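## Task

Push the charger fully and squarely into outlet number four of the power strip, counting from the end where the strip's cord leaves it. The strip must end up flat on the table. Release the charger and pull the grippers away afterwards. It only counts if everything stays in place without the robot holding it.

## Robot and tools

Robot: two arms, left_arm and right_arm, each with seven revolute joints and a two-finger gripper. The names are just labels; they do not match the left or right side of any picture.

Scene frame: one shared frame with its origin on the table surface midway between the arms. +z is up, +x reaches out over the table, and left_arm sits toward +y. Result lines give each gripper's end_effector_position (metres) and end_effector_quat_wxyz in this frame, plus linear (m/s) and angular (rad/s) velocities. The printed hand position may be off from reality, more so when the arm is stretched far. In the gripper's own frame the fingers point along +z and close along y. The reported point lies between the pads when closed, roughly 2 cm back from the fingertips; closing pushes the tips about 10 mm further along +z.

execute_actions takes "actions", a list holding at most one item, and an optional boolean "pictures" (images come by default).
- Empty list: no new command, just the current state.
- Move: {"rows": [[...]], "steps": n}, n from 1 to 15, default 15; each step is 1/30 s. Every row is applied for one step; if rows run out, the last row repeats. Each row is one flat list of 16 numbers covering both arms even if only one moves: left_arm's 7 joint targets then its opening, then right_arm's 7 joint targets then its opening. Joint values are absolute target angles in radians in each joint's own coordinate (the same numbers that Joint positions prints), not offsets. Column order and stated ranges: waist -6.283..6.283, shoulder -2.059..2.094, upper arm roll -6.283..6.283, elbow -0.192..3.927, forearm roll -6.283..6.283, wrist pitch -1.693..3.142, wrist roll -6.283..6.283. The opening is an absolute command from -1 (shut) to +1 (fully open, 0.084 m between pads).
- Wait: {"steps": n} with no rows, n up to 300; returns once n steps have gone by since the previous result, with your writing time included.
A call whose target sits over 0.010 rad beyond a joint's range, and further out than that joint's last reported angle, is refused and nothing moves. True joint ends may differ from the stated ones by up to 0.010 rad; a target past the true end gets clipped there, and the result may say "joint sent to its limit" (possibly about an earlier, still-running action). Missing that note does not prove there is room left.

Motion limits: joint targets move at up to 3.14 rad/s with about 0.16 s of acceleration, and all joints of an arm are timed to arrive together. Per step the sent target stays within 0.623 rad of the measured angle, and if the targets would shift the gripper over 70 mm from where it is, they are scaled back. Big moves therefore take several calls. Arms keep heading for the last row while you think, until everything has nearly stopped or a step is HELD.

Result lines: Joint positions and Joint velocities list each arm's joints in column order (rad, rad/s) followed by pad gap (m, m/s). grip_measured is the measured opening on the same -1..1 scale you command. "joint command not followed" means the clearance check altered or blocked joint targets on some steps (the rest of the row still ran); HELD marks steps where your row was partly or fully not sent. MOTOR HOT appears at 65 °C; at 80 °C an OVER-TEMPERATURE FAULT brakes that arm until it cools. A TORQUE FAULT happens when contact torque reaches a joint's load limit (N m: waist 45, shoulder 45, upper arm roll 27, elbow 27, forearm roll 27, wrist pitch 18, wrist roll 18, held weight included): the arm backs that joint off, stays put 10 s and drops the rest of the call.

Gripping: to keep hold, command an opening well under grip_measured; the bigger the gap, the tighter the squeeze (about 24 N per pad max on items up to ~6 cm). Slamming shut can overshoot and even pop the fingers open. Echoing grip_measured back still squeezes lightly, less for wider parts, which may slide out. -1 gives full force on parts about 0.5 mm thick or more.

zoom_image: {"camera": one of cam_high, cam_left_wrist, cam_right_wrist, "region": [x0, y0, x1, y1]} in pixels of that camera's latest image, origin top-left, at most 504x504. All cameras are 896x504. Intrinsics (pinhole+radial): cam_high fx=fy=335.827, cx 449.402, cy 249.884; cam_left_wrist 658.873, 445.823, 250.333; cam_right_wrist 681.5, 445.153, 252.475.

finished_scene: {"scene": number of the current scene}. Replying with no tool call ends everything.

Cautions: count outlets from the cord end; insert the charger straight and fully; keep the strip flat; open and back away at the end. Do not drop, knock or push anything off the table, do not let the arms collide or shove each other, avoid slams and hard pushes, and expect occasional brief tugs on held parts or nudges to loose ones. Faster, smoother motion with less effort is better.

Each tool is called after "Emit:" as a command line: name --argument value for each argument, lists and objects as JSON in quotes; but a table of rows of numbers goes row by row, as --pt "numbers of a row", without its own name.

## Session

Emit:
execute_actions --actions '[]'

Scene clock: 0.00 s of 4500.00 s.
left_arm: end_effector_position=(+0.3842, +0.8583, +0.3117) grip_measured=+1.00 end_effector_quat_wxyz=(-0.075, +0.237, +0.851, +0.463) end_effector_velocity=(-0.000, +0.000, +0.000) end_effector_angular_velocity=(+0.000, +0.000, -0.000) | right_arm: end_effector_position=(+0.6607, -0.1639, +0.1201) grip_measured=+1.00 end_effector_quat_wxyz=(-0.026, +0.993, -0.114, +0.019) end_effector_velocity=(+0.000, +0.000, +0.001) end_effector_angular_velocity=(-0.000, -0.002, -0.000)
Joint positions: left_arm=[ 0.926  0.276  0.16   1.362  1.139  0.441 -2.585  0.084] | right_arm=[ 0.494  0.661 -0.037  1.723  0.066  1.007  0.477  0.084]
Joint velocities: left_arm=[ 0.    -0.     0.    -0.     0.001 -0.    -0.    -0.   ] | right_arm=[ 0.001 -0.001 -0.001 -0.    -0.     0.     0.001 -0.   ]
Motor temperatures (°C, as the motors report them): left_arm=[34 32 34 33 33 40 33] | right_arm=[34 31 35 30 34 41 40]

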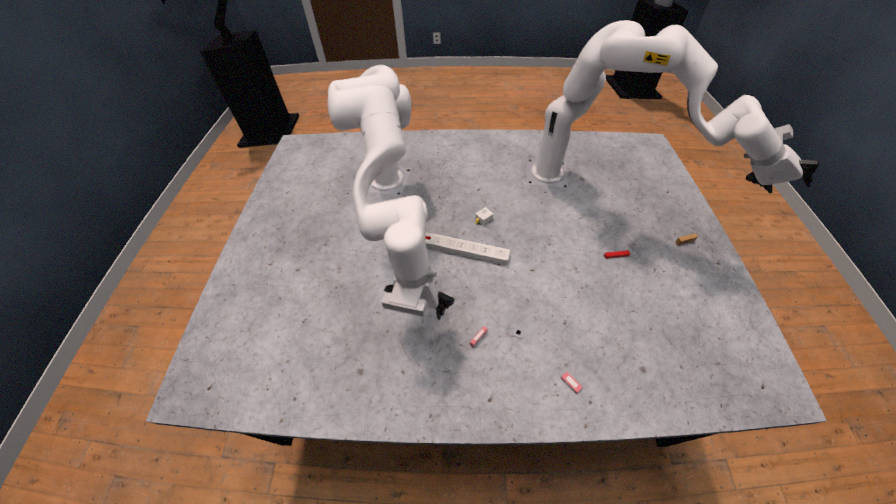

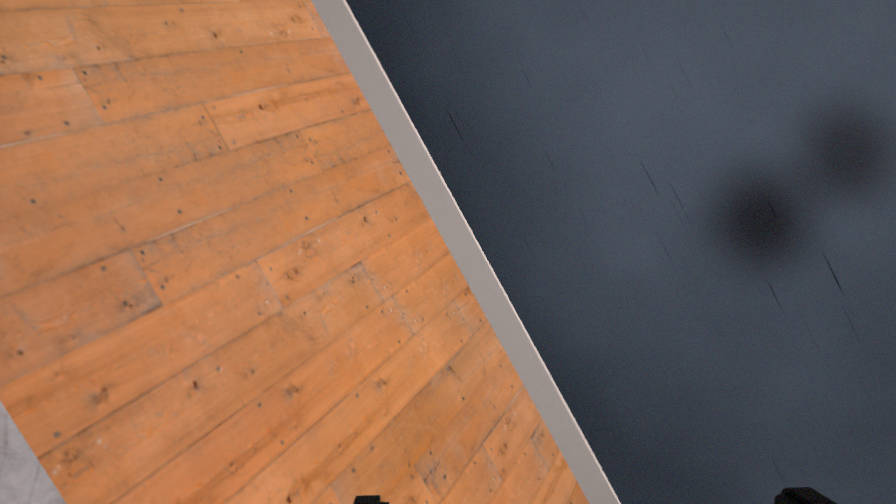

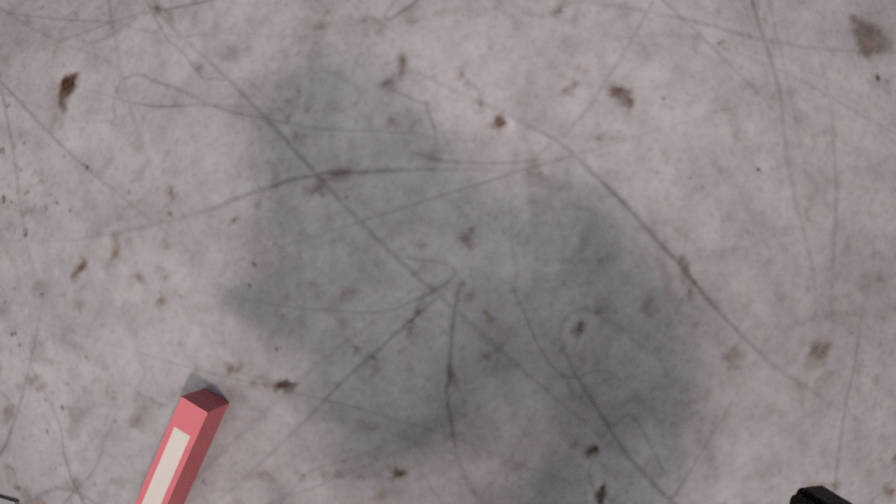

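Emit:
execute_actions --actions '[{"rows":[[0,0,0,1.0,0,1.0,0,1,0,0,0,1.0,0,1.0,0,1]]}]' --pictures false

Emit:
execute_actions --actions '[{"steps":45}]'

Emit:
zoom_image --camera "cam_high" --region '[390,190,530,280]'

Scene clock: 15.53 s of 4500.00 s.
left_arm: end_effector_position=(+0.4734, +0.6935, +0.2730) grip_measured=+1.00 end_effector_quat_wxyz=(-0.077, +0.374, +0.850, +0.362) end_effector_velocity=(+0.158, -0.398, -0.086) end_effector_angular_velocity=(-0.438, +0.407, -0.617) | right_arm: end_effector_position=(+0.6035, -0.3228, +0.1715) grip_measured=+1.00 end_effector_quat_wxyz=(-0.013, +0.994, -0.106, +0.016) end_effector_velocity=(-0.219, -0.334, +0.080) end_effector_angular_velocity=(-0.062, +0.062, +0.046)
Joint positions: left_arm=[ 0.652  0.173  0.099  1.227  0.865  0.65  -2.311  0.084] | right_arm=[ 0.244  0.33  -0.02   1.369  0.033  1.004  0.237  0.084]
Joint velocities: left_arm=[-0.624 -0.186 -0.106 -0.241 -0.622  0.373  0.621 -0.   ] | right_arm=[-0.591 -0.795  0.041 -0.879 -0.078 -0.009 -0.565  0.   ]
Motor temperatures (°C, as the motors report them): left_arm=[34 33 34 37 33 40 33] | right_arm=[34 33 35 35 34 41 40]
Steps of this call (steps 1 to 90: nothing new was sent; then 12.03 s passed at rest; steps 91 to 105: all 15 steps of this action). Readings (joint positions):
91: left_arm=[0.926 0.276 0.160 1.362 1.138 0.441 -2.585] | right_arm=[0.494 0.661 -0.037 1.723 0.066 1.007 0.477]
92: left_arm=[0.922 0.274 0.160 1.359 1.133 0.447 -2.579] | right_arm=[0.491 0.657 -0.036 1.717 0.065 1.007 0.473]
94: left_arm=[0.888 0.258 0.157 1.337 1.095 0.483 -2.541] | right_arm=[0.464 0.618 -0.026 1.673 0.061 1.007 0.440]
98: left_arm=[0.797 0.222 0.126 1.291 1.010 0.551 -2.456] | right_arm=[0.379 0.512 -0.031 1.572 0.050 1.005 0.367]
105: the state above

Scene clock: 17.03 s of 4500.00 s.
left_arm: end_effector_position=(+0.4563, +0.2171, +0.1887) grip_measured=+1.00 end_effector_quat_wxyz=(-0.000, +0.999, -0.032, +0.000) end_effector_velocity=(-0.004, -0.009, -0.001) end_effector_angular_velocity=(-0.010, +0.009, -1.103) | right_arm: end_effector_position=(+0.4911, -0.4351, +0.1887) grip_measured=+1.00 end_effector_quat_wxyz=(-0.000, +0.996, -0.092, -0.000) end_effector_velocity=(-0.000, -0.000, -0.001) end_effector_angular_velocity=(+0.000, +0.001, -0.001)
Joint positions: left_arm=[ 0.001  0.     0.001  1.     0.001  1.    -0.076  0.084] | right_arm=[0.    0.    0.    1.    0.    1.    0.    0.084]
Joint velocities: left_arm=[-0.01  -0.002 -0.004 -0.003 -0.014  0.005  1.096 -0.   ] | right_arm=[-0.001  0.001 -0.    -0.001 -0.    -0.    -0.     0.   ]
Motor temperatures (°C, as the motors report them): left_arm=[34 33 34 37 33 40 33] | right_arm=[34 33 35 35 34 41 40]
Steps of this call (steps 1 to 45: the robot went on to your last target). Readings (joint positions):
1: left_arm=[0.631 0.167 0.095 1.219 0.844 0.662 -2.290] | right_arm=[0.225 0.303 -0.018 1.339 0.030 1.003 0.218]
2: left_arm=[0.610 0.161 0.092 1.211 0.823 0.674 -2.269] | right_arm=[0.205 0.277 -0.017 1.309 0.027 1.003 0.199]
4: left_arm=[0.569 0.150 0.086 1.196 0.781 0.697 -2.227] | right_arm=[0.165 0.223 -0.013 1.249 0.022 1.002 0.160]
8: left_arm=[0.487 0.128 0.073 1.168 0.692 0.740 -2.138] | right_arm=[0.083 0.112 -0.007 1.126 0.011 1.001 0.081]
45: the state above

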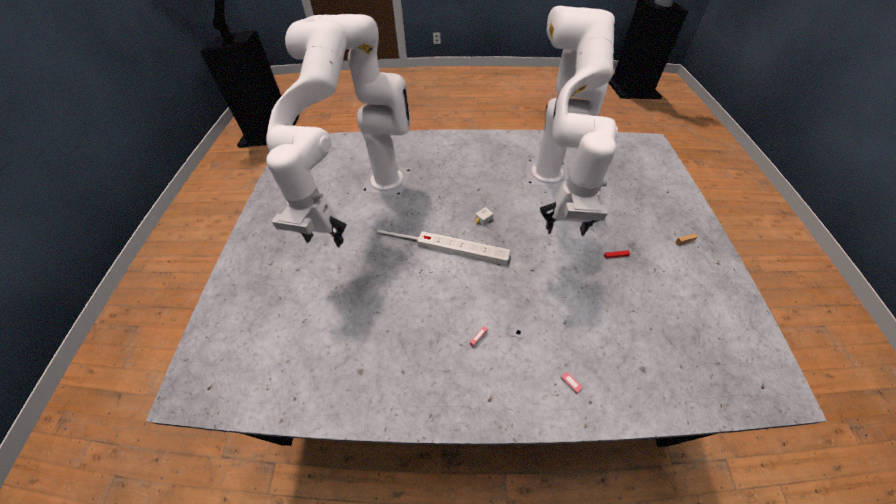

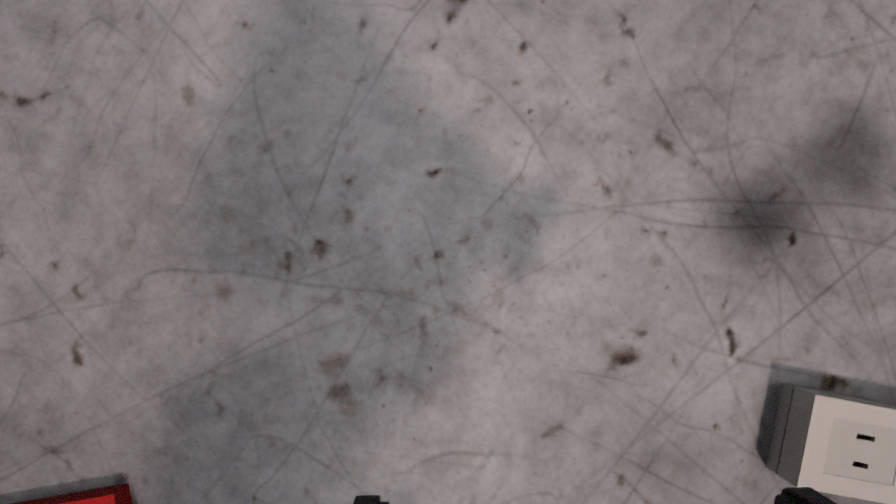

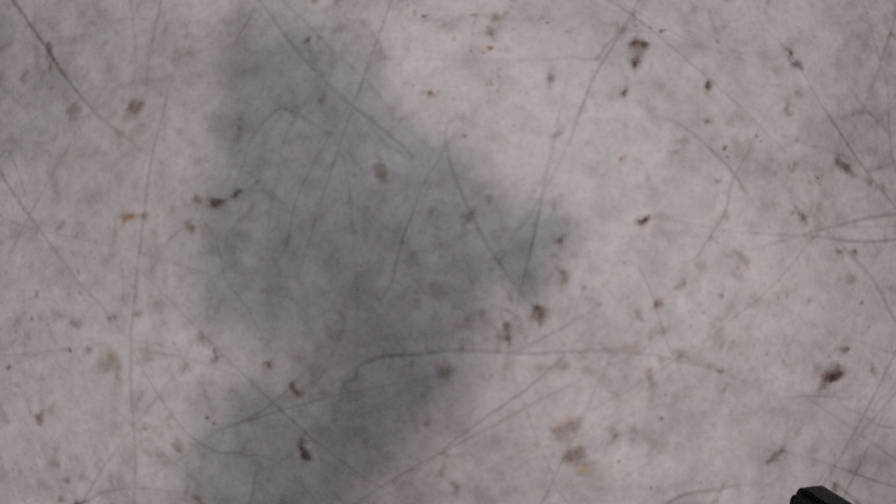

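Region (390, 190, 530, 280) of cam_high's 896x504 image, scaled by 3.600, with more detail than that image has; it fills the top 324 rows of this view, and the rest is white.

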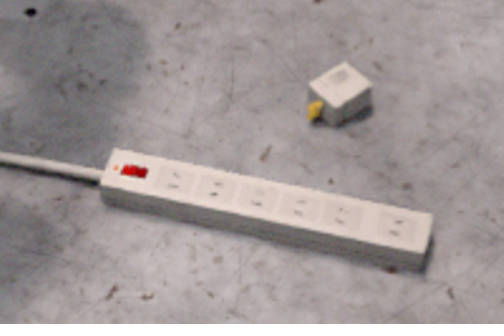

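Emit:
execute_actions --actions '[{"rows":[[-0.72,-0.562,0,0.489,0,1.051,0,1,-0.6,0,0,1.0,0,1.0,0,1]]}]' --pictures false

Emit:
execute_actions --actions '[{"steps":25}]'

Scene clock: 27.53 s of 4500.00 s.
left_arm: end_effector_position=(+0.3283, +0.0975, +0.2004) grip_measured=+1.00 end_effector_quat_wxyz=(-0.000, +0.967, -0.253, +0.000) end_effector_velocity=(-0.344, -0.202, -0.004) end_effector_angular_velocity=(+0.000, +0.001, -0.920) | right_arm: end_effector_position=(+0.4285, -0.5953, +0.1887) grip_measured=+1.00 end_effector_quat_wxyz=(+0.000, +0.961, -0.277, +0.000) end_effector_velocity=(-0.214, -0.339, -0.000) end_effector_angular_velocity=(+0.001, +0.001, -0.874)
Joint positions: left_arm=[-0.369 -0.295 -0.001  0.732 -0.     1.027  0.     0.084] | right_arm=[-0.376  0.    -0.001  1.    -0.     1.     0.     0.084]
Joint velocities: left_arm=[-0.924 -0.702  0.004 -0.639  0.     0.064 -0.    -0.   ] | right_arm=[-0.875 -0.     0.001 -0.001  0.     0.     0.    -0.   ]
Motor temperatures (°C, as the motors report them): left_arm=[34 33 34 38 33 40 33] | right_arm=[34 33 35 36 34 41 40]
Steps of this call (steps 1 to 30: the robot went on to your last target; steps 31 to 90: nothing new was sent; then 7.00 s passed at rest; steps 91 to 105: all 15 steps of this action). Readings (joint positions):
91: left_arm=[-0.000 -0.000 0.000 1.000 0.000 1.000 -0.000] | right_arm=[-0.000 -0.000 0.000 1.000 0.000 1.000 -0.000]
92: left_arm=[-0.004 -0.004 0.001 0.996 0.000 1.000 -0.000] | right_arm=[-0.004 0.000 0.001 1.000 0.000 1.000 -0.000]
94: left_arm=[-0.045 -0.041 0.008 0.960 0.000 1.004 -0.000] | right_arm=[-0.045 0.000 0.009 1.000 0.000 1.000 -0.000]
98: left_arm=[-0.162 -0.139 -0.002 0.875 -0.000 1.012 0.000] | right_arm=[-0.173 0.000 -0.003 1.000 -0.000 1.000 0.000]
105: the state above

Scene clock: 28.37 s of 4500.00 s.
left_arm: end_effector_position=(+0.1975, +0.0531, +0.1885) grip_measured=+1.00 end_effector_quat_wxyz=(+0.000, +0.909, -0.417, -0.000) end_effector_velocity=(-0.001, -0.001, +0.001) end_effector_angular_velocity=(-0.001, -0.002, -0.005) | right_arm: end_effector_position=(+0.3650, -0.6748, +0.1887) grip_measured=+1.00 end_effector_quat_wxyz=(-0.000, +0.924, -0.382, -0.000) end_effector_velocity=(-0.001, -0.002, +0.001) end_effector_angular_velocity=(-0.002, -0.001, -0.004)
Joint positions: left_arm=[-0.719 -0.562  0.     0.489  0.     1.051 -0.     0.084] | right_arm=[-0.6   -0.     0.     1.     0.     1.    -0.     0.084]
Joint velocities: left_arm=[-0.003 -0.003 -0.002 -0.    -0.     0.001  0.    -0.   ] | right_arm=[-0.003 -0.001 -0.001  0.002 -0.    -0.     0.     0.   ]
Motor temperatures (°C, as the motors report them): left_arm=[34 33 34 38 33 40 33] | right_arm=[34 33 35 36 34 41 40]
Steps of this call (steps 1 to 25: the robot went on to your last target). Readings (joint positions):
1: left_arm=[-0.400 -0.319 -0.001 0.711 -0.000 1.029 0.000] | right_arm=[-0.405 0.000 -0.001 1.000 -0.000 1.000 0.000]
2: left_arm=[-0.431 -0.343 -0.001 0.689 -0.000 1.031 0.000] | right_arm=[-0.434 0.000 -0.001 1.000 -0.000 1.000 0.000]
4: left_arm=[-0.496 -0.392 -0.001 0.644 -0.000 1.035 0.000] | right_arm=[-0.493 0.000 -0.000 1.000 -0.000 1.000 0.000]
8: left_arm=[-0.628 -0.492 -0.001 0.553 -0.000 1.045 0.000] | right_arm=[-0.580 -0.000 -0.005 1.000 -0.000 1.000 0.000]
25: the state above

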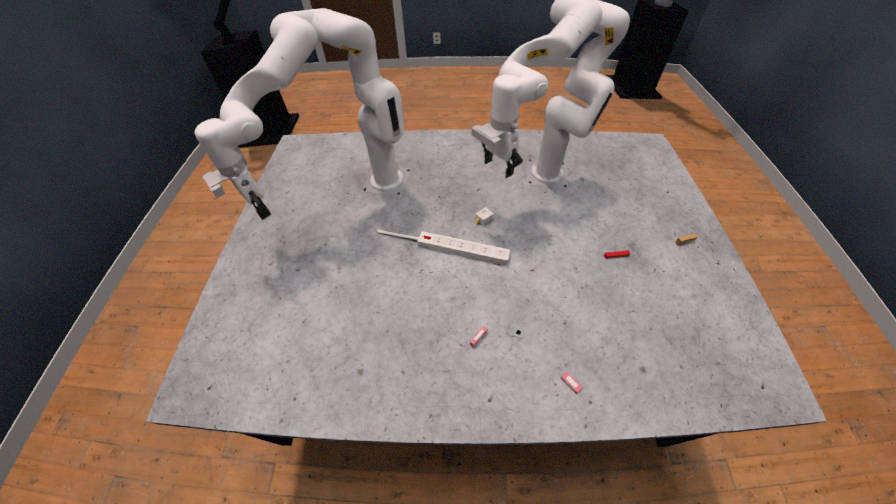

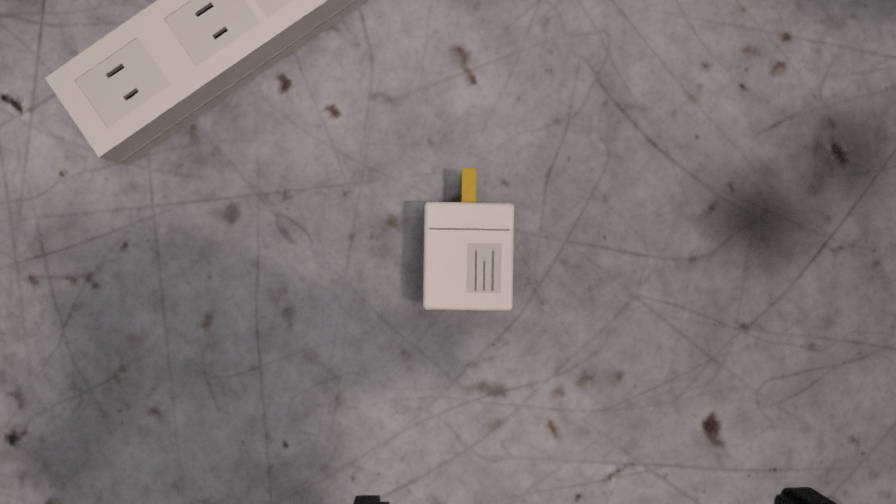

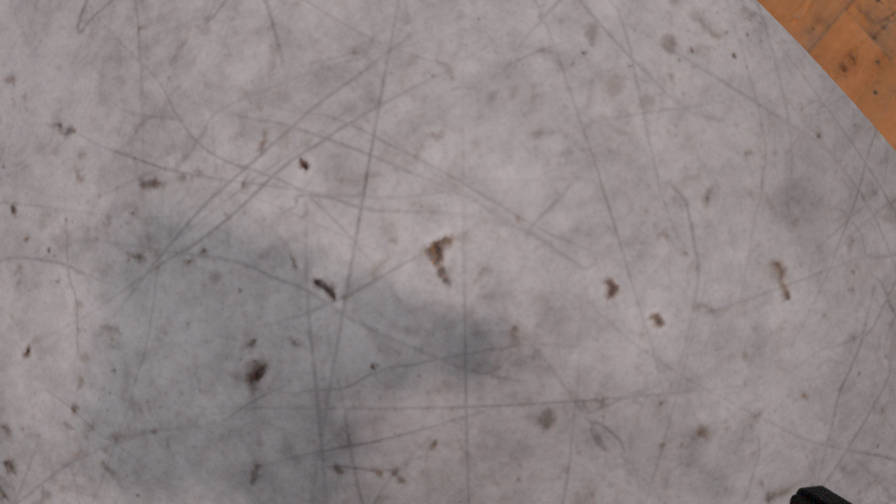

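Emit:
execute_actions --actions '[{"rows":[[-0.535,0.273,0,1.072,0,0.799,1.155,1,-0.6,0,0,1.0,0,1.0,0,1]]}]' --pictures false

Emit:
execute_actions --actions '[{"steps":30}]'

Scene clock: 43.53 s of 4500.00 s.
left_arm: end_effector_position=(+0.3275, -0.0171, +0.1672) grip_measured=+1.00 end_effector_quat_wxyz=(+0.002, +0.798, -0.603, +0.016) end_effector_velocity=(+0.253, -0.092, -0.200) end_effector_angular_velocity=(+0.133, +0.062, -1.512) | right_arm: end_effector_position=(+0.3648, -0.6750, +0.1887) grip_measured=+1.00 end_effector_quat_wxyz=(-0.000, +0.924, -0.382, +0.000) end_effector_velocity=(+0.000, +0.001, -0.001) end_effector_angular_velocity=(+0.001, +0.001, +0.001)
Joint positions: left_arm=[-0.599 -0.05   0.     0.869  0.     0.887  0.554  0.084] | right_arm=[-0.6    0.     0.     1.    -0.     1.    -0.     0.084]
Joint velocities: left_arm=[ 0.234  1.181  0.     0.729 -0.001 -0.316  1.748  0.   ] | right_arm=[ 0.001  0.001  0.    -0.     0.    -0.     0.     0.   ]
Motor temperatures (°C, as the motors report them): left_arm=[34 33 34 39 33 40 33] | right_arm=[34 33 35 37 34 41 40]
Steps of this call (steps 1 to 15: the robot went on to your last target; steps 16 to 90: nothing new was sent; then 11.67 s passed at rest; steps 91 to 105: all 15 steps of this action). Readings (joint positions):
91: left_arm=[-0.720 -0.562 -0.000 0.489 -0.000 1.051 0.000] | right_arm=[-0.600 -0.000 -0.000 1.000 0.000 1.000 -0.000]
92: left_arm=[-0.719 -0.558 -0.000 0.493 -0.000 1.049 0.006] | right_arm=[-0.600 -0.000 -0.000 1.000 -0.000 1.000 0.000]
94: left_arm=[-0.705 -0.512 -0.001 0.535 -0.000 1.031 0.055] | right_arm=[-0.600 0.000 0.000 1.000 -0.000 1.000 0.000]
98: left_arm=[-0.661 -0.352 0.000 0.677 0.000 0.970 0.212] | right_arm=[-0.600 0.000 0.000 1.000 -0.000 1.000 -0.000]
105: the state above

Scene clock: 44.53 s of 4500.00 s.
left_arm: end_effector_position=(+0.3957, -0.0356, +0.1003) grip_measured=+1.00 end_effector_quat_wxyz=(+0.000, -0.609, +0.793, -0.000) end_effector_velocity=(+0.000, +0.001, -0.000) end_effector_angular_velocity=(+0.001, +0.001, +0.001) | right_arm: end_effector_position=(+0.3648, -0.6750, +0.1887) grip_measured=+1.00 end_effector_quat_wxyz=(-0.000, +0.924, -0.382, +0.000) end_effector_velocity=(-0.000, +0.000, -0.001) end_effector_angular_velocity=(+0.001, +0.001, +0.001)
Joint positions: left_arm=[-0.535  0.273 -0.     1.072 -0.     0.799  1.155  0.084] | right_arm=[-0.6   -0.    -0.     1.    -0.     1.     0.     0.084]
Joint velocities: left_arm=[0.    0.    0.001 0.    0.    0.001 0.    0.   ] | right_arm=[ 0.     0.001  0.    -0.001  0.     0.    -0.001  0.   ]
Motor temperatures (°C, as the motors report them): left_arm=[34 33 34 39 33 40 33] | right_arm=[34 33 35 37 34 41 40]
Steps of this call (steps 1 to 30: the robot went on to your last target). Readings (joint positions):
1: left_arm=[-0.592 -0.011 0.000 0.893 0.000 0.876 0.614] | right_arm=[-0.600 0.000 0.000 1.000 -0.000 1.000 -0.000]
2: left_arm=[-0.584 0.026 0.000 0.917 0.000 0.866 0.679] | right_arm=[-0.600 -0.000 -0.000 1.000 -0.000 1.000 -0.000]
4: left_arm=[-0.570 0.099 0.000 0.963 0.000 0.846 0.817] | right_arm=[-0.600 -0.000 -0.000 1.000 -0.000 1.000 0.000]
8: left_arm=[-0.544 0.227 0.001 1.041 0.000 0.812 1.060] | right_arm=[-0.600 0.000 0.000 1.000 0.000 1.000 -0.000]
30: the state above
All arms were judged still, so your last target was given up. Only a new action makes them travel on or press farther. Fingers that are still opening or closing keep moving.

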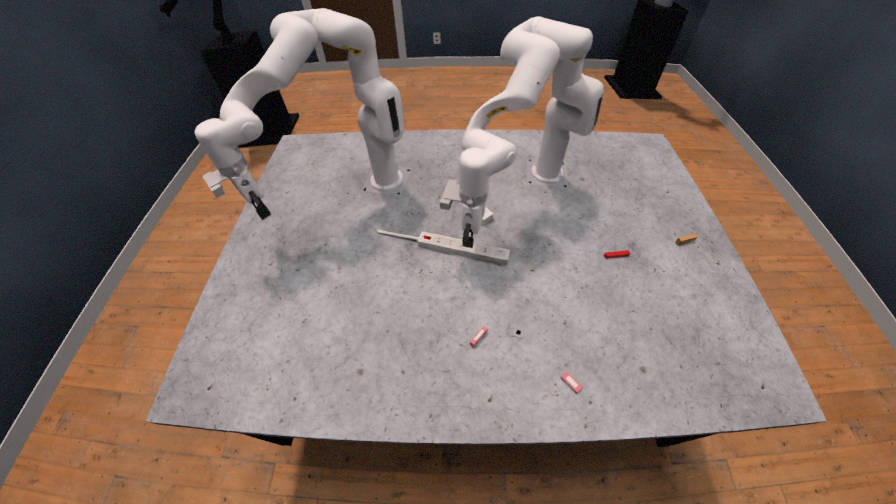

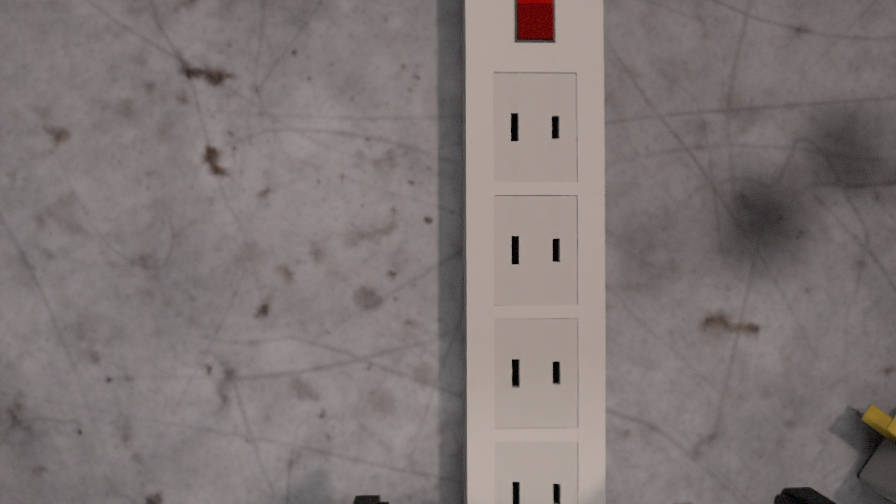

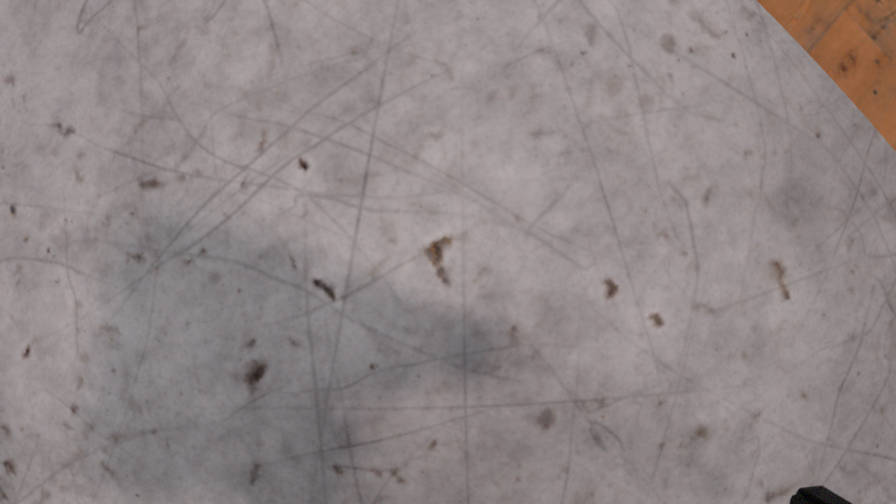

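Emit:
execute_actions --actions '[{"rows":[[-0.515,0.426,0,1.05,0,0.624,1.175,1,-0.6,0,0,1.0,0,1.0,0,1]]}]' --pictures false

Emit:
execute_actions --actions '[{"rows":[[-0.515,0.426,0,1.05,0,0.624,1.175,-0.3,-0.6,0,0,1.0,0,1.0,0,1]]}]' --pictures false

Emit:
execute_actions --actions '[{"rows":[[-0.515,0.42,0,1.05,0,0.63,1.175,-0.3,-0.6,0,0,1.0,0,1.0,0,1]]}]' --pictures false

Emit:
execute_actions --actions '[{"rows":[[-0.515,0.42,0,1.05,0,0.63,1.37,-0.3,-0.6,0,0,1.0,0,1.0,0,1]]}]' --pictures false

Emit:
execute_actions --actions '[{"rows":[[-0.515,0.424,0,1.05,0,0.626,1.571,-0.3,-0.6,0,0,1.0,0,1.0,0,1]]}]'

Emit:
execute_actions --actions '[{"rows":[[-0.515,0.426,0,1.05,0,0.624,1.571,1,-0.6,0,0,1.0,0,1.0,0,1]]}]' --pictures false

Emit:
execute_actions --actions '[{"rows":[[-0.515,0.273,0,1.072,0,0.799,1.571,1,-0.6,0,0,1.0,0,1.0,0,1]]}]'

Scene clock: 60.97 s of 4500.00 s.
left_arm: end_effector_position=(+0.4050, -0.0306, +0.0299) grip_measured=+1.00 end_effector_quat_wxyz=(+0.000, -0.609, +0.793, -0.002) end_effector_velocity=(-0.003, +0.005, -0.007) end_effector_angular_velocity=(+0.007, +0.008, +0.002) | right_arm: end_effector_position=(+0.3648, -0.6750, +0.1887) grip_measured=+1.00 end_effector_quat_wxyz=(-0.000, +0.924, -0.382, +0.000) end_effector_velocity=(+0.000, +0.000, -0.000) end_effector_angular_velocity=(+0.001, +0.000, +0.001)
Joint positions: left_arm=[-0.515  0.423 -0.     1.052  0.     0.625  1.175  0.084] | right_arm=[-0.6   -0.    -0.     1.     0.     1.    -0.     0.084]
Joint velocities: left_arm=[ 0.001  0.009  0.002 -0.011  0.    -0.009  0.001 -0.   ] | right_arm=[ 0.001  0.001  0.     0.     0.    -0.     0.     0.   ]
Motor temperatures (°C, as the motors report them): left_arm=[34 34 34 39 33 41 33] | right_arm=[34 33 35 37 34 41 40]
Steps of this call (steps 1 to 90: nothing new was sent; then 12.93 s passed at rest; steps 91 to 105: all 15 steps of this action). Readings (joint positions):
91: left_arm=[-0.535 0.273 -0.000 1.072 -0.000 0.799 1.155] | right_arm=[-0.600 0.000 0.000 1.000 0.000 1.000 0.000]
92: left_arm=[-0.535 0.276 -0.000 1.072 -0.000 0.793 1.156] | right_arm=[-0.600 -0.000 0.000 1.000 -0.000 1.000 0.000]
94: left_arm=[-0.530 0.311 -0.001 1.072 0.000 0.745 1.161] | right_arm=[-0.600 -0.000 0.000 1.000 -0.000 1.000 0.000]
98: left_arm=[-0.517 0.414 0.002 1.045 -0.000 0.649 1.172] | right_arm=[-0.600 -0.000 -0.000 1.000 0.000 1.000 0.000]
105: the state above

Scene clock: 61.47 s of 4500.00 s.
left_arm: end_effector_position=(+0.4043, -0.0296, +0.0283) grip_measured=-0.03 end_effector_quat_wxyz=(+0.000, -0.609, +0.793, -0.000) end_effector_velocity=(-0.001, +0.001, -0.001) end_effector_angular_velocity=(+0.001, +0.002, +0.001) | right_arm: end_effector_position=(+0.3648, -0.6750, +0.1887) grip_measured=+1.00 end_effector_quat_wxyz=(-0.000, +0.924, -0.382, +0.000) end_effector_velocity=(-0.001, -0.001, -0.000) end_effector_angular_velocity=(+0.000, +0.000, -0.000)
Joint positions: left_arm=[-0.515  0.426 -0.     1.05  -0.     0.624  1.175  0.043] | right_arm=[-0.6   -0.    -0.     1.    -0.     1.    -0.     0.084]
Joint velocities: left_arm=[ 0.     0.001  0.    -0.002 -0.    -0.     0.     0.   ] | right_arm=[-0.002  0.     0.    -0.    -0.    -0.    -0.001 -0.   ]
Motor temperatures (°C, as the motors report them): left_arm=[34 34 34 39 33 41 33] | right_arm=[34 33 35 37 34 42 40]
Steps of this call (steps 1 to 15: all 15 steps of this action). Readings (joint positions):
1: left_arm=[-0.515 0.424 -0.000 1.052 0.000 0.624 1.175] | right_arm=[-0.600 0.000 0.000 1.000 -0.000 1.000 0.000]
2: left_arm=[-0.515 0.424 -0.000 1.051 0.000 0.624 1.175] | right_arm=[-0.600 -0.000 -0.000 1.000 0.000 1.000 0.000]
4: left_arm=[-0.515 0.425 -0.000 1.050 0.000 0.624 1.175] | right_arm=[-0.600 0.000 0.000 1.000 -0.000 1.000 -0.000]
8: left_arm=[-0.515 0.425 -0.000 1.050 0.000 0.624 1.175] | right_arm=[-0.600 -0.000 0.000 1.000 -0.000 1.000 0.000]
15: the state above

Scene clock: 61.97 s of 4500.00 s.
left_arm: end_effector_position=(+0.4040, -0.0292, +0.0304) grip_measured=-0.03 end_effector_quat_wxyz=(-0.000, -0.609, +0.793, +0.000) end_effector_velocity=(+0.001, -0.001, +0.002) end_effector_angular_velocity=(-0.002, -0.003, -0.001) | right_arm: end_effector_position=(+0.3648, -0.6750, +0.1887) grip_measured=+1.00 end_effector_quat_wxyz=(-0.000, +0.924, -0.382, +0.000) end_effector_velocity=(-0.001, +0.000, -0.001) end_effector_angular_velocity=(+0.002, +0.002, -0.000)
Joint positions: left_arm=[-0.515  0.42   0.     1.05   0.     0.63   1.175  0.043] | right_arm=[-0.6   -0.    -0.     1.     0.     1.     0.     0.084]
Joint velocities: left_arm=[-0.    -0.001 -0.     0.002  0.     0.     0.    -0.   ] | right_arm=[-0.001  0.002 -0.    -0.001 -0.     0.    -0.001  0.   ]
Motor temperatures (°C, as the motors report them): left_arm=[34 34 34 39 33 41 33] | right_arm=[34 33 35 37 34 42 40]
Steps of this call (steps 1 to 15: all 15 steps of this action). Readings (joint positions):
1: left_arm=[-0.515 0.426 -0.000 1.050 -0.000 0.624 1.175] | right_arm=[-0.600 0.000 -0.000 1.000 0.000 1.000 -0.000]
2: left_arm=[-0.515 0.425 -0.000 1.050 -0.000 0.625 1.175] | right_arm=[-0.600 0.000 -0.000 1.000 -0.000 1.000 -0.000]
4: left_arm=[-0.515 0.423 0.000 1.049 0.000 0.628 1.175] | right_arm=[-0.600 -0.000 -0.000 1.000 0.000 1.000 0.000]
8: left_arm=[-0.515 0.421 0.000 1.049 0.000 0.630 1.175] | right_arm=[-0.600 0.000 0.000 1.000 0.000 1.000 0.000]
15: the state above

Scene clock: 62.47 s of 4500.00 s.
left_arm: end_effector_position=(+0.4041, -0.0293, +0.0306) grip_measured=-0.03 end_effector_quat_wxyz=(+0.000, -0.530, +0.848, -0.000) end_effector_velocity=(+0.000, -0.000, +0.000) end_effector_angular_velocity=(-0.000, -0.001, -0.014) | right_arm: end_effector_position=(+0.3648, -0.6750, +0.1887) grip_measured=+1.00 end_effector_quat_wxyz=(-0.000, +0.924, -0.382, +0.000) end_effector_velocity=(+0.001, +0.001, +0.000) end_effector_angular_velocity=(-0.000, -0.001, +0.001)
Joint positions: left_arm=[-0.515  0.42   0.     1.05  -0.     0.63   1.369  0.043] | right_arm=[-0.6    0.     0.     1.     0.     1.    -0.     0.084]
Joint velocities: left_arm=[ 0.     0.     0.     0.001 -0.    -0.     0.014 -0.   ] | right_arm=[ 0.001 -0.001  0.001  0.     0.     0.     0.    -0.   ]
Motor temperatures (°C, as the motors report them): left_arm=[34 34 34 39 33 41 33] | right_arm=[34 33 35 37 34 42 40]
Steps of this call (steps 1 to 15: all 15 steps of this action). Readings (joint positions):
1: left_arm=[-0.515 0.420 0.000 1.050 0.000 0.630 1.175] | right_arm=[-0.600 0.000 -0.000 1.000 0.000 1.000 -0.000]
2: left_arm=[-0.515 0.420 0.000 1.050 0.000 0.630 1.181] | right_arm=[-0.600 -0.000 -0.000 1.000 0.000 1.000 -0.000]
4: left_arm=[-0.515 0.420 0.000 1.050 -0.000 0.630 1.230] | right_arm=[-0.600 -0.000 0.000 1.000 -0.000 1.000 0.000]
8: left_arm=[-0.515 0.420 -0.000 1.050 0.000 0.630 1.343] | right_arm=[-0.600 -0.000 -0.000 1.000 -0.000 1.000 0.000]
15: the state above

Scene clock: 62.97 s of 4500.00 s.
left_arm: end_effector_position=(+0.4042, -0.0294, +0.0289) grip_measured=-0.03 end_effector_quat_wxyz=(+0.000, -0.442, +0.897, -0.000) end_effector_velocity=(+0.000, +0.000, -0.000) end_effector_angular_velocity=(-0.000, -0.000, -0.014) | right_arm: end_effector_position=(+0.3648, -0.6750, +0.1887) grip_measured=+1.00 end_effector_quat_wxyz=(-0.000, +0.924, -0.382, +0.000) end_effector_velocity=(-0.000, -0.000, -0.000) end_effector_angular_velocity=(+0.000, +0.001, +0.001)
Joint positions: left_arm=[-0.515  0.424  0.     1.05  -0.     0.626  1.57   0.043] | right_arm=[-0.6    0.     0.     1.     0.     1.     0.     0.084]
Joint velocities: left_arm=[ 0.     0.     0.     0.     0.    -0.001  0.015 -0.   ] | right_arm=[ 0.     0.001 -0.    -0.    -0.001  0.    -0.001  0.   ]
Motor temperatures (°C, as the motors report them): left_arm=[34 34 34 39 33 41 33] | right_arm=[34 33 35 37 34 42 40]
Steps of this call (steps 1 to 15: all 15 steps of this action). Readings (joint positions):
1: left_arm=[-0.515 0.420 0.000 1.050 -0.000 0.630 1.369] | right_arm=[-0.600 0.000 0.000 1.000 -0.000 1.000 -0.000]
2: left_arm=[-0.515 0.420 0.000 1.050 -0.000 0.630 1.375] | right_arm=[-0.600 -0.000 0.000 1.000 0.000 1.000 -0.000]
4: left_arm=[-0.515 0.421 0.000 1.050 -0.000 0.629 1.425] | right_arm=[-0.600 -0.000 -0.000 1.000 -0.000 1.000 -0.000]
8: left_arm=[-0.515 0.424 -0.000 1.050 0.000 0.627 1.543] | right_arm=[-0.600 -0.000 -0.000 1.000 0.000 1.000 -0.000]
15: the state above

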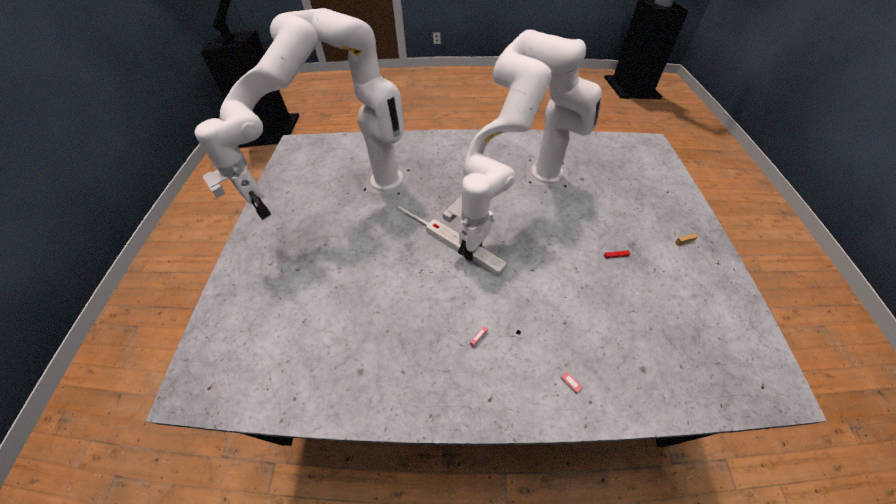

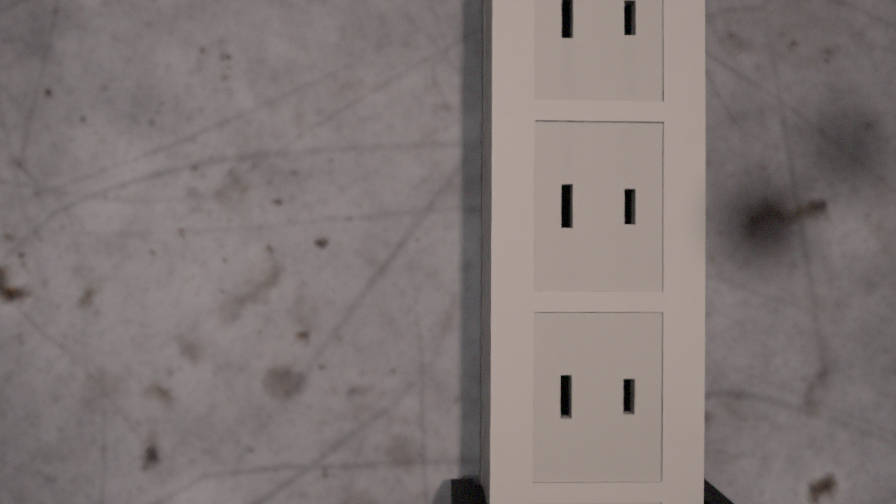

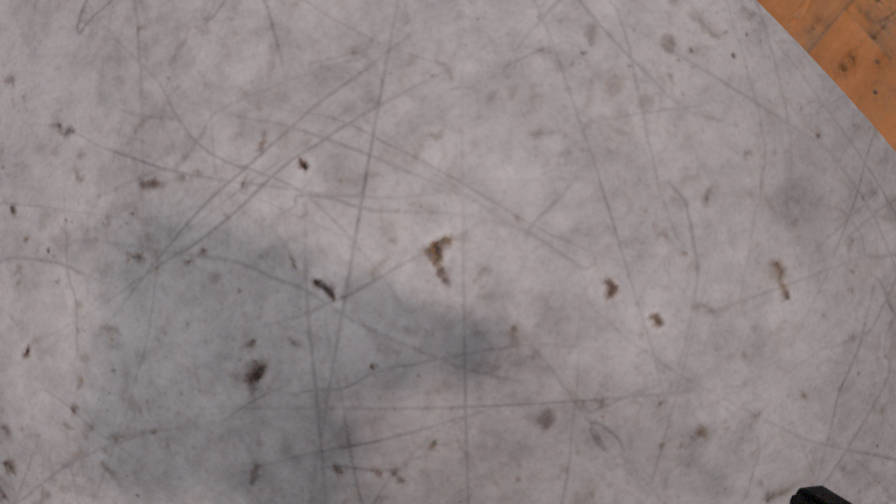

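Scene clock: 63.47 s of 4500.00 s.
left_arm: end_effector_position=(+0.4042, -0.0294, +0.0280) grip_measured=+1.00 end_effector_quat_wxyz=(+0.000, -0.441, +0.897, -0.000) end_effector_velocity=(-0.000, +0.000, -0.000) end_effector_angular_velocity=(+0.001, +0.001, -0.001) | right_arm: end_effector_position=(+0.3648, -0.6750, +0.1887) grip_measured=+1.00 end_effector_quat_wxyz=(-0.000, +0.924, -0.382, +0.000) end_effector_velocity=(-0.000, -0.000, +0.000) end_effector_angular_velocity=(-0.000, -0.000, -0.001)
Joint positions: left_arm=[-0.515  0.426 -0.     1.05  -0.     0.624  1.571  0.084] | right_arm=[-0.6    0.     0.     1.     0.     1.     0.     0.084]
Joint velocities: left_arm=[-0.     0.001 -0.    -0.     0.     0.     0.     0.   ] | right_arm=[ 0.    -0.001 -0.    -0.     0.     0.     0.     0.   ]
Motor temperatures (°C, as the motors report them): left_arm=[34 34 34 39 33 41 33] | right_arm=[34 33 35 37 34 42 40]
Steps of this call (steps 1 to 15: all 15 steps of this action). Readings (joint positions):
1: left_arm=[-0.515 0.424 0.000 1.050 -0.000 0.626 1.570] | right_arm=[-0.600 0.000 0.000 1.000 0.000 1.000 -0.000]
2: left_arm=[-0.515 0.424 0.000 1.050 -0.000 0.626 1.570] | right_arm=[-0.600 -0.000 0.000 1.000 0.000 1.000 -0.000]
4: left_arm=[-0.515 0.425 -0.000 1.051 -0.000 0.625 1.571] | right_arm=[-0.600 0.000 -0.000 1.000 0.000 1.000 -0.000]
8: left_arm=[-0.515 0.426 -0.000 1.050 -0.000 0.624 1.571] | right_arm=[-0.600 -0.000 0.000 1.000 0.000 1.000 0.000]
15: the state above

Scene clock: 63.97 s of 4500.00 s.
left_arm: end_effector_position=(+0.4009, -0.0268, +0.0981) grip_measured=+1.00 end_effector_quat_wxyz=(-0.001, -0.441, +0.897, +0.002) end_effector_velocity=(+0.003, -0.003, +0.009) end_effector_angular_velocity=(-0.007, -0.009, +0.000) | right_arm: end_effector_position=(+0.3648, -0.6750, +0.1887) grip_measured=+1.00 end_effector_quat_wxyz=(-0.000, +0.924, -0.382, +0.000) end_effector_velocity=(+0.000, +0.000, -0.000) end_effector_angular_velocity=(+0.000, -0.000, -0.001)
Joint positions: left_arm=[-0.515  0.276  0.     1.07  -0.     0.798  1.571  0.084] | right_arm=[-0.6    0.    -0.     1.     0.     1.     0.     0.084]
Joint velocities: left_arm=[ 0.    -0.01  -0.     0.011 -0.     0.009 -0.     0.   ] | right_arm=[ 0.     0.     0.001 -0.     0.    -0.     0.001 -0.   ]
Motor temperatures (°C, as the motors report them): left_arm=[34 34 34 39 33 41 33] | right_arm=[34 33 35 37 34 42 40]
Steps of this call (steps 1 to 15: all 15 steps of this action). Readings (joint positions):
1: left_arm=[-0.515 0.426 -0.000 1.050 -0.000 0.624 1.571] | right_arm=[-0.600 -0.000 -0.000 1.000 0.000 1.000 -0.000]
2: left_arm=[-0.515 0.423 0.000 1.050 -0.000 0.629 1.571] | right_arm=[-0.600 -0.000 -0.000 1.000 -0.000 1.000 0.000]
4: left_arm=[-0.515 0.391 0.000 1.051 -0.000 0.675 1.571] | right_arm=[-0.600 0.000 0.000 1.000 0.000 1.000 0.000]
8: left_arm=[-0.515 0.286 -0.000 1.077 0.000 0.773 1.571] | right_arm=[-0.600 0.000 0.000 1.000 0.000 1.000 -0.000]
15: the state above

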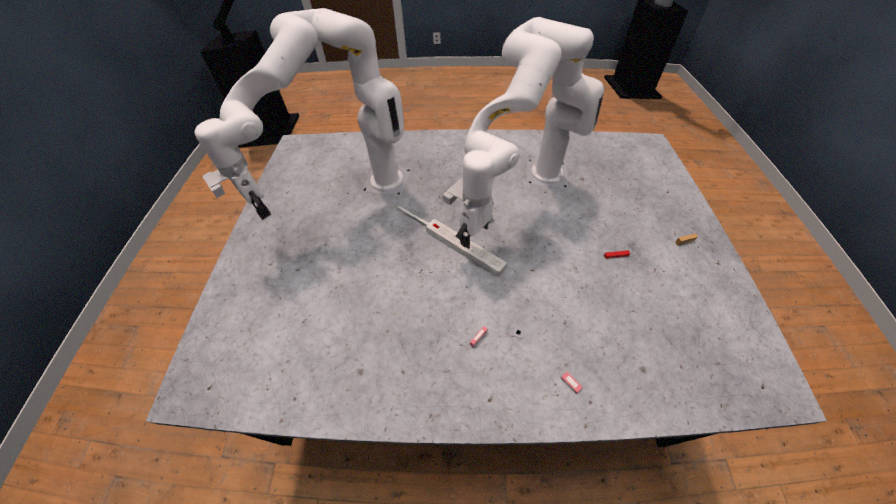

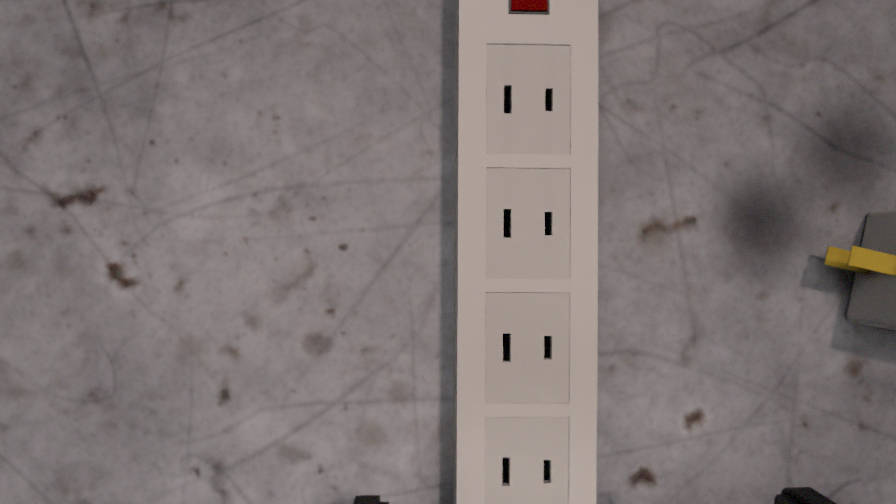

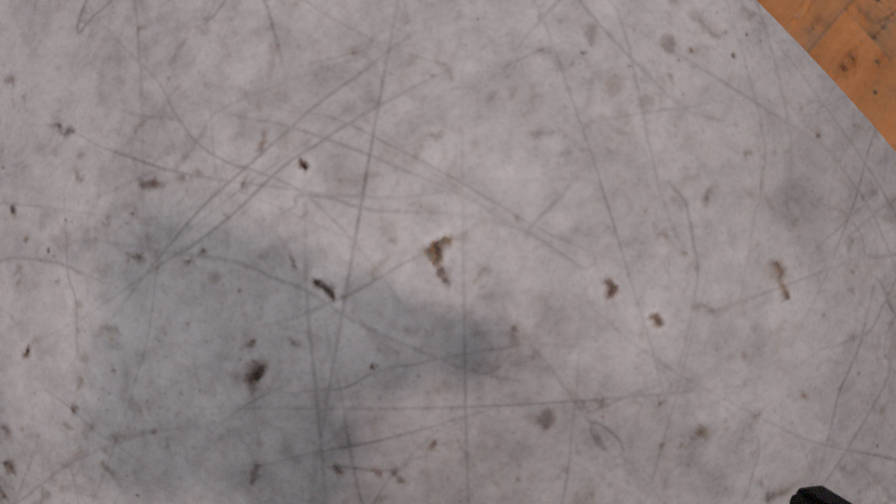

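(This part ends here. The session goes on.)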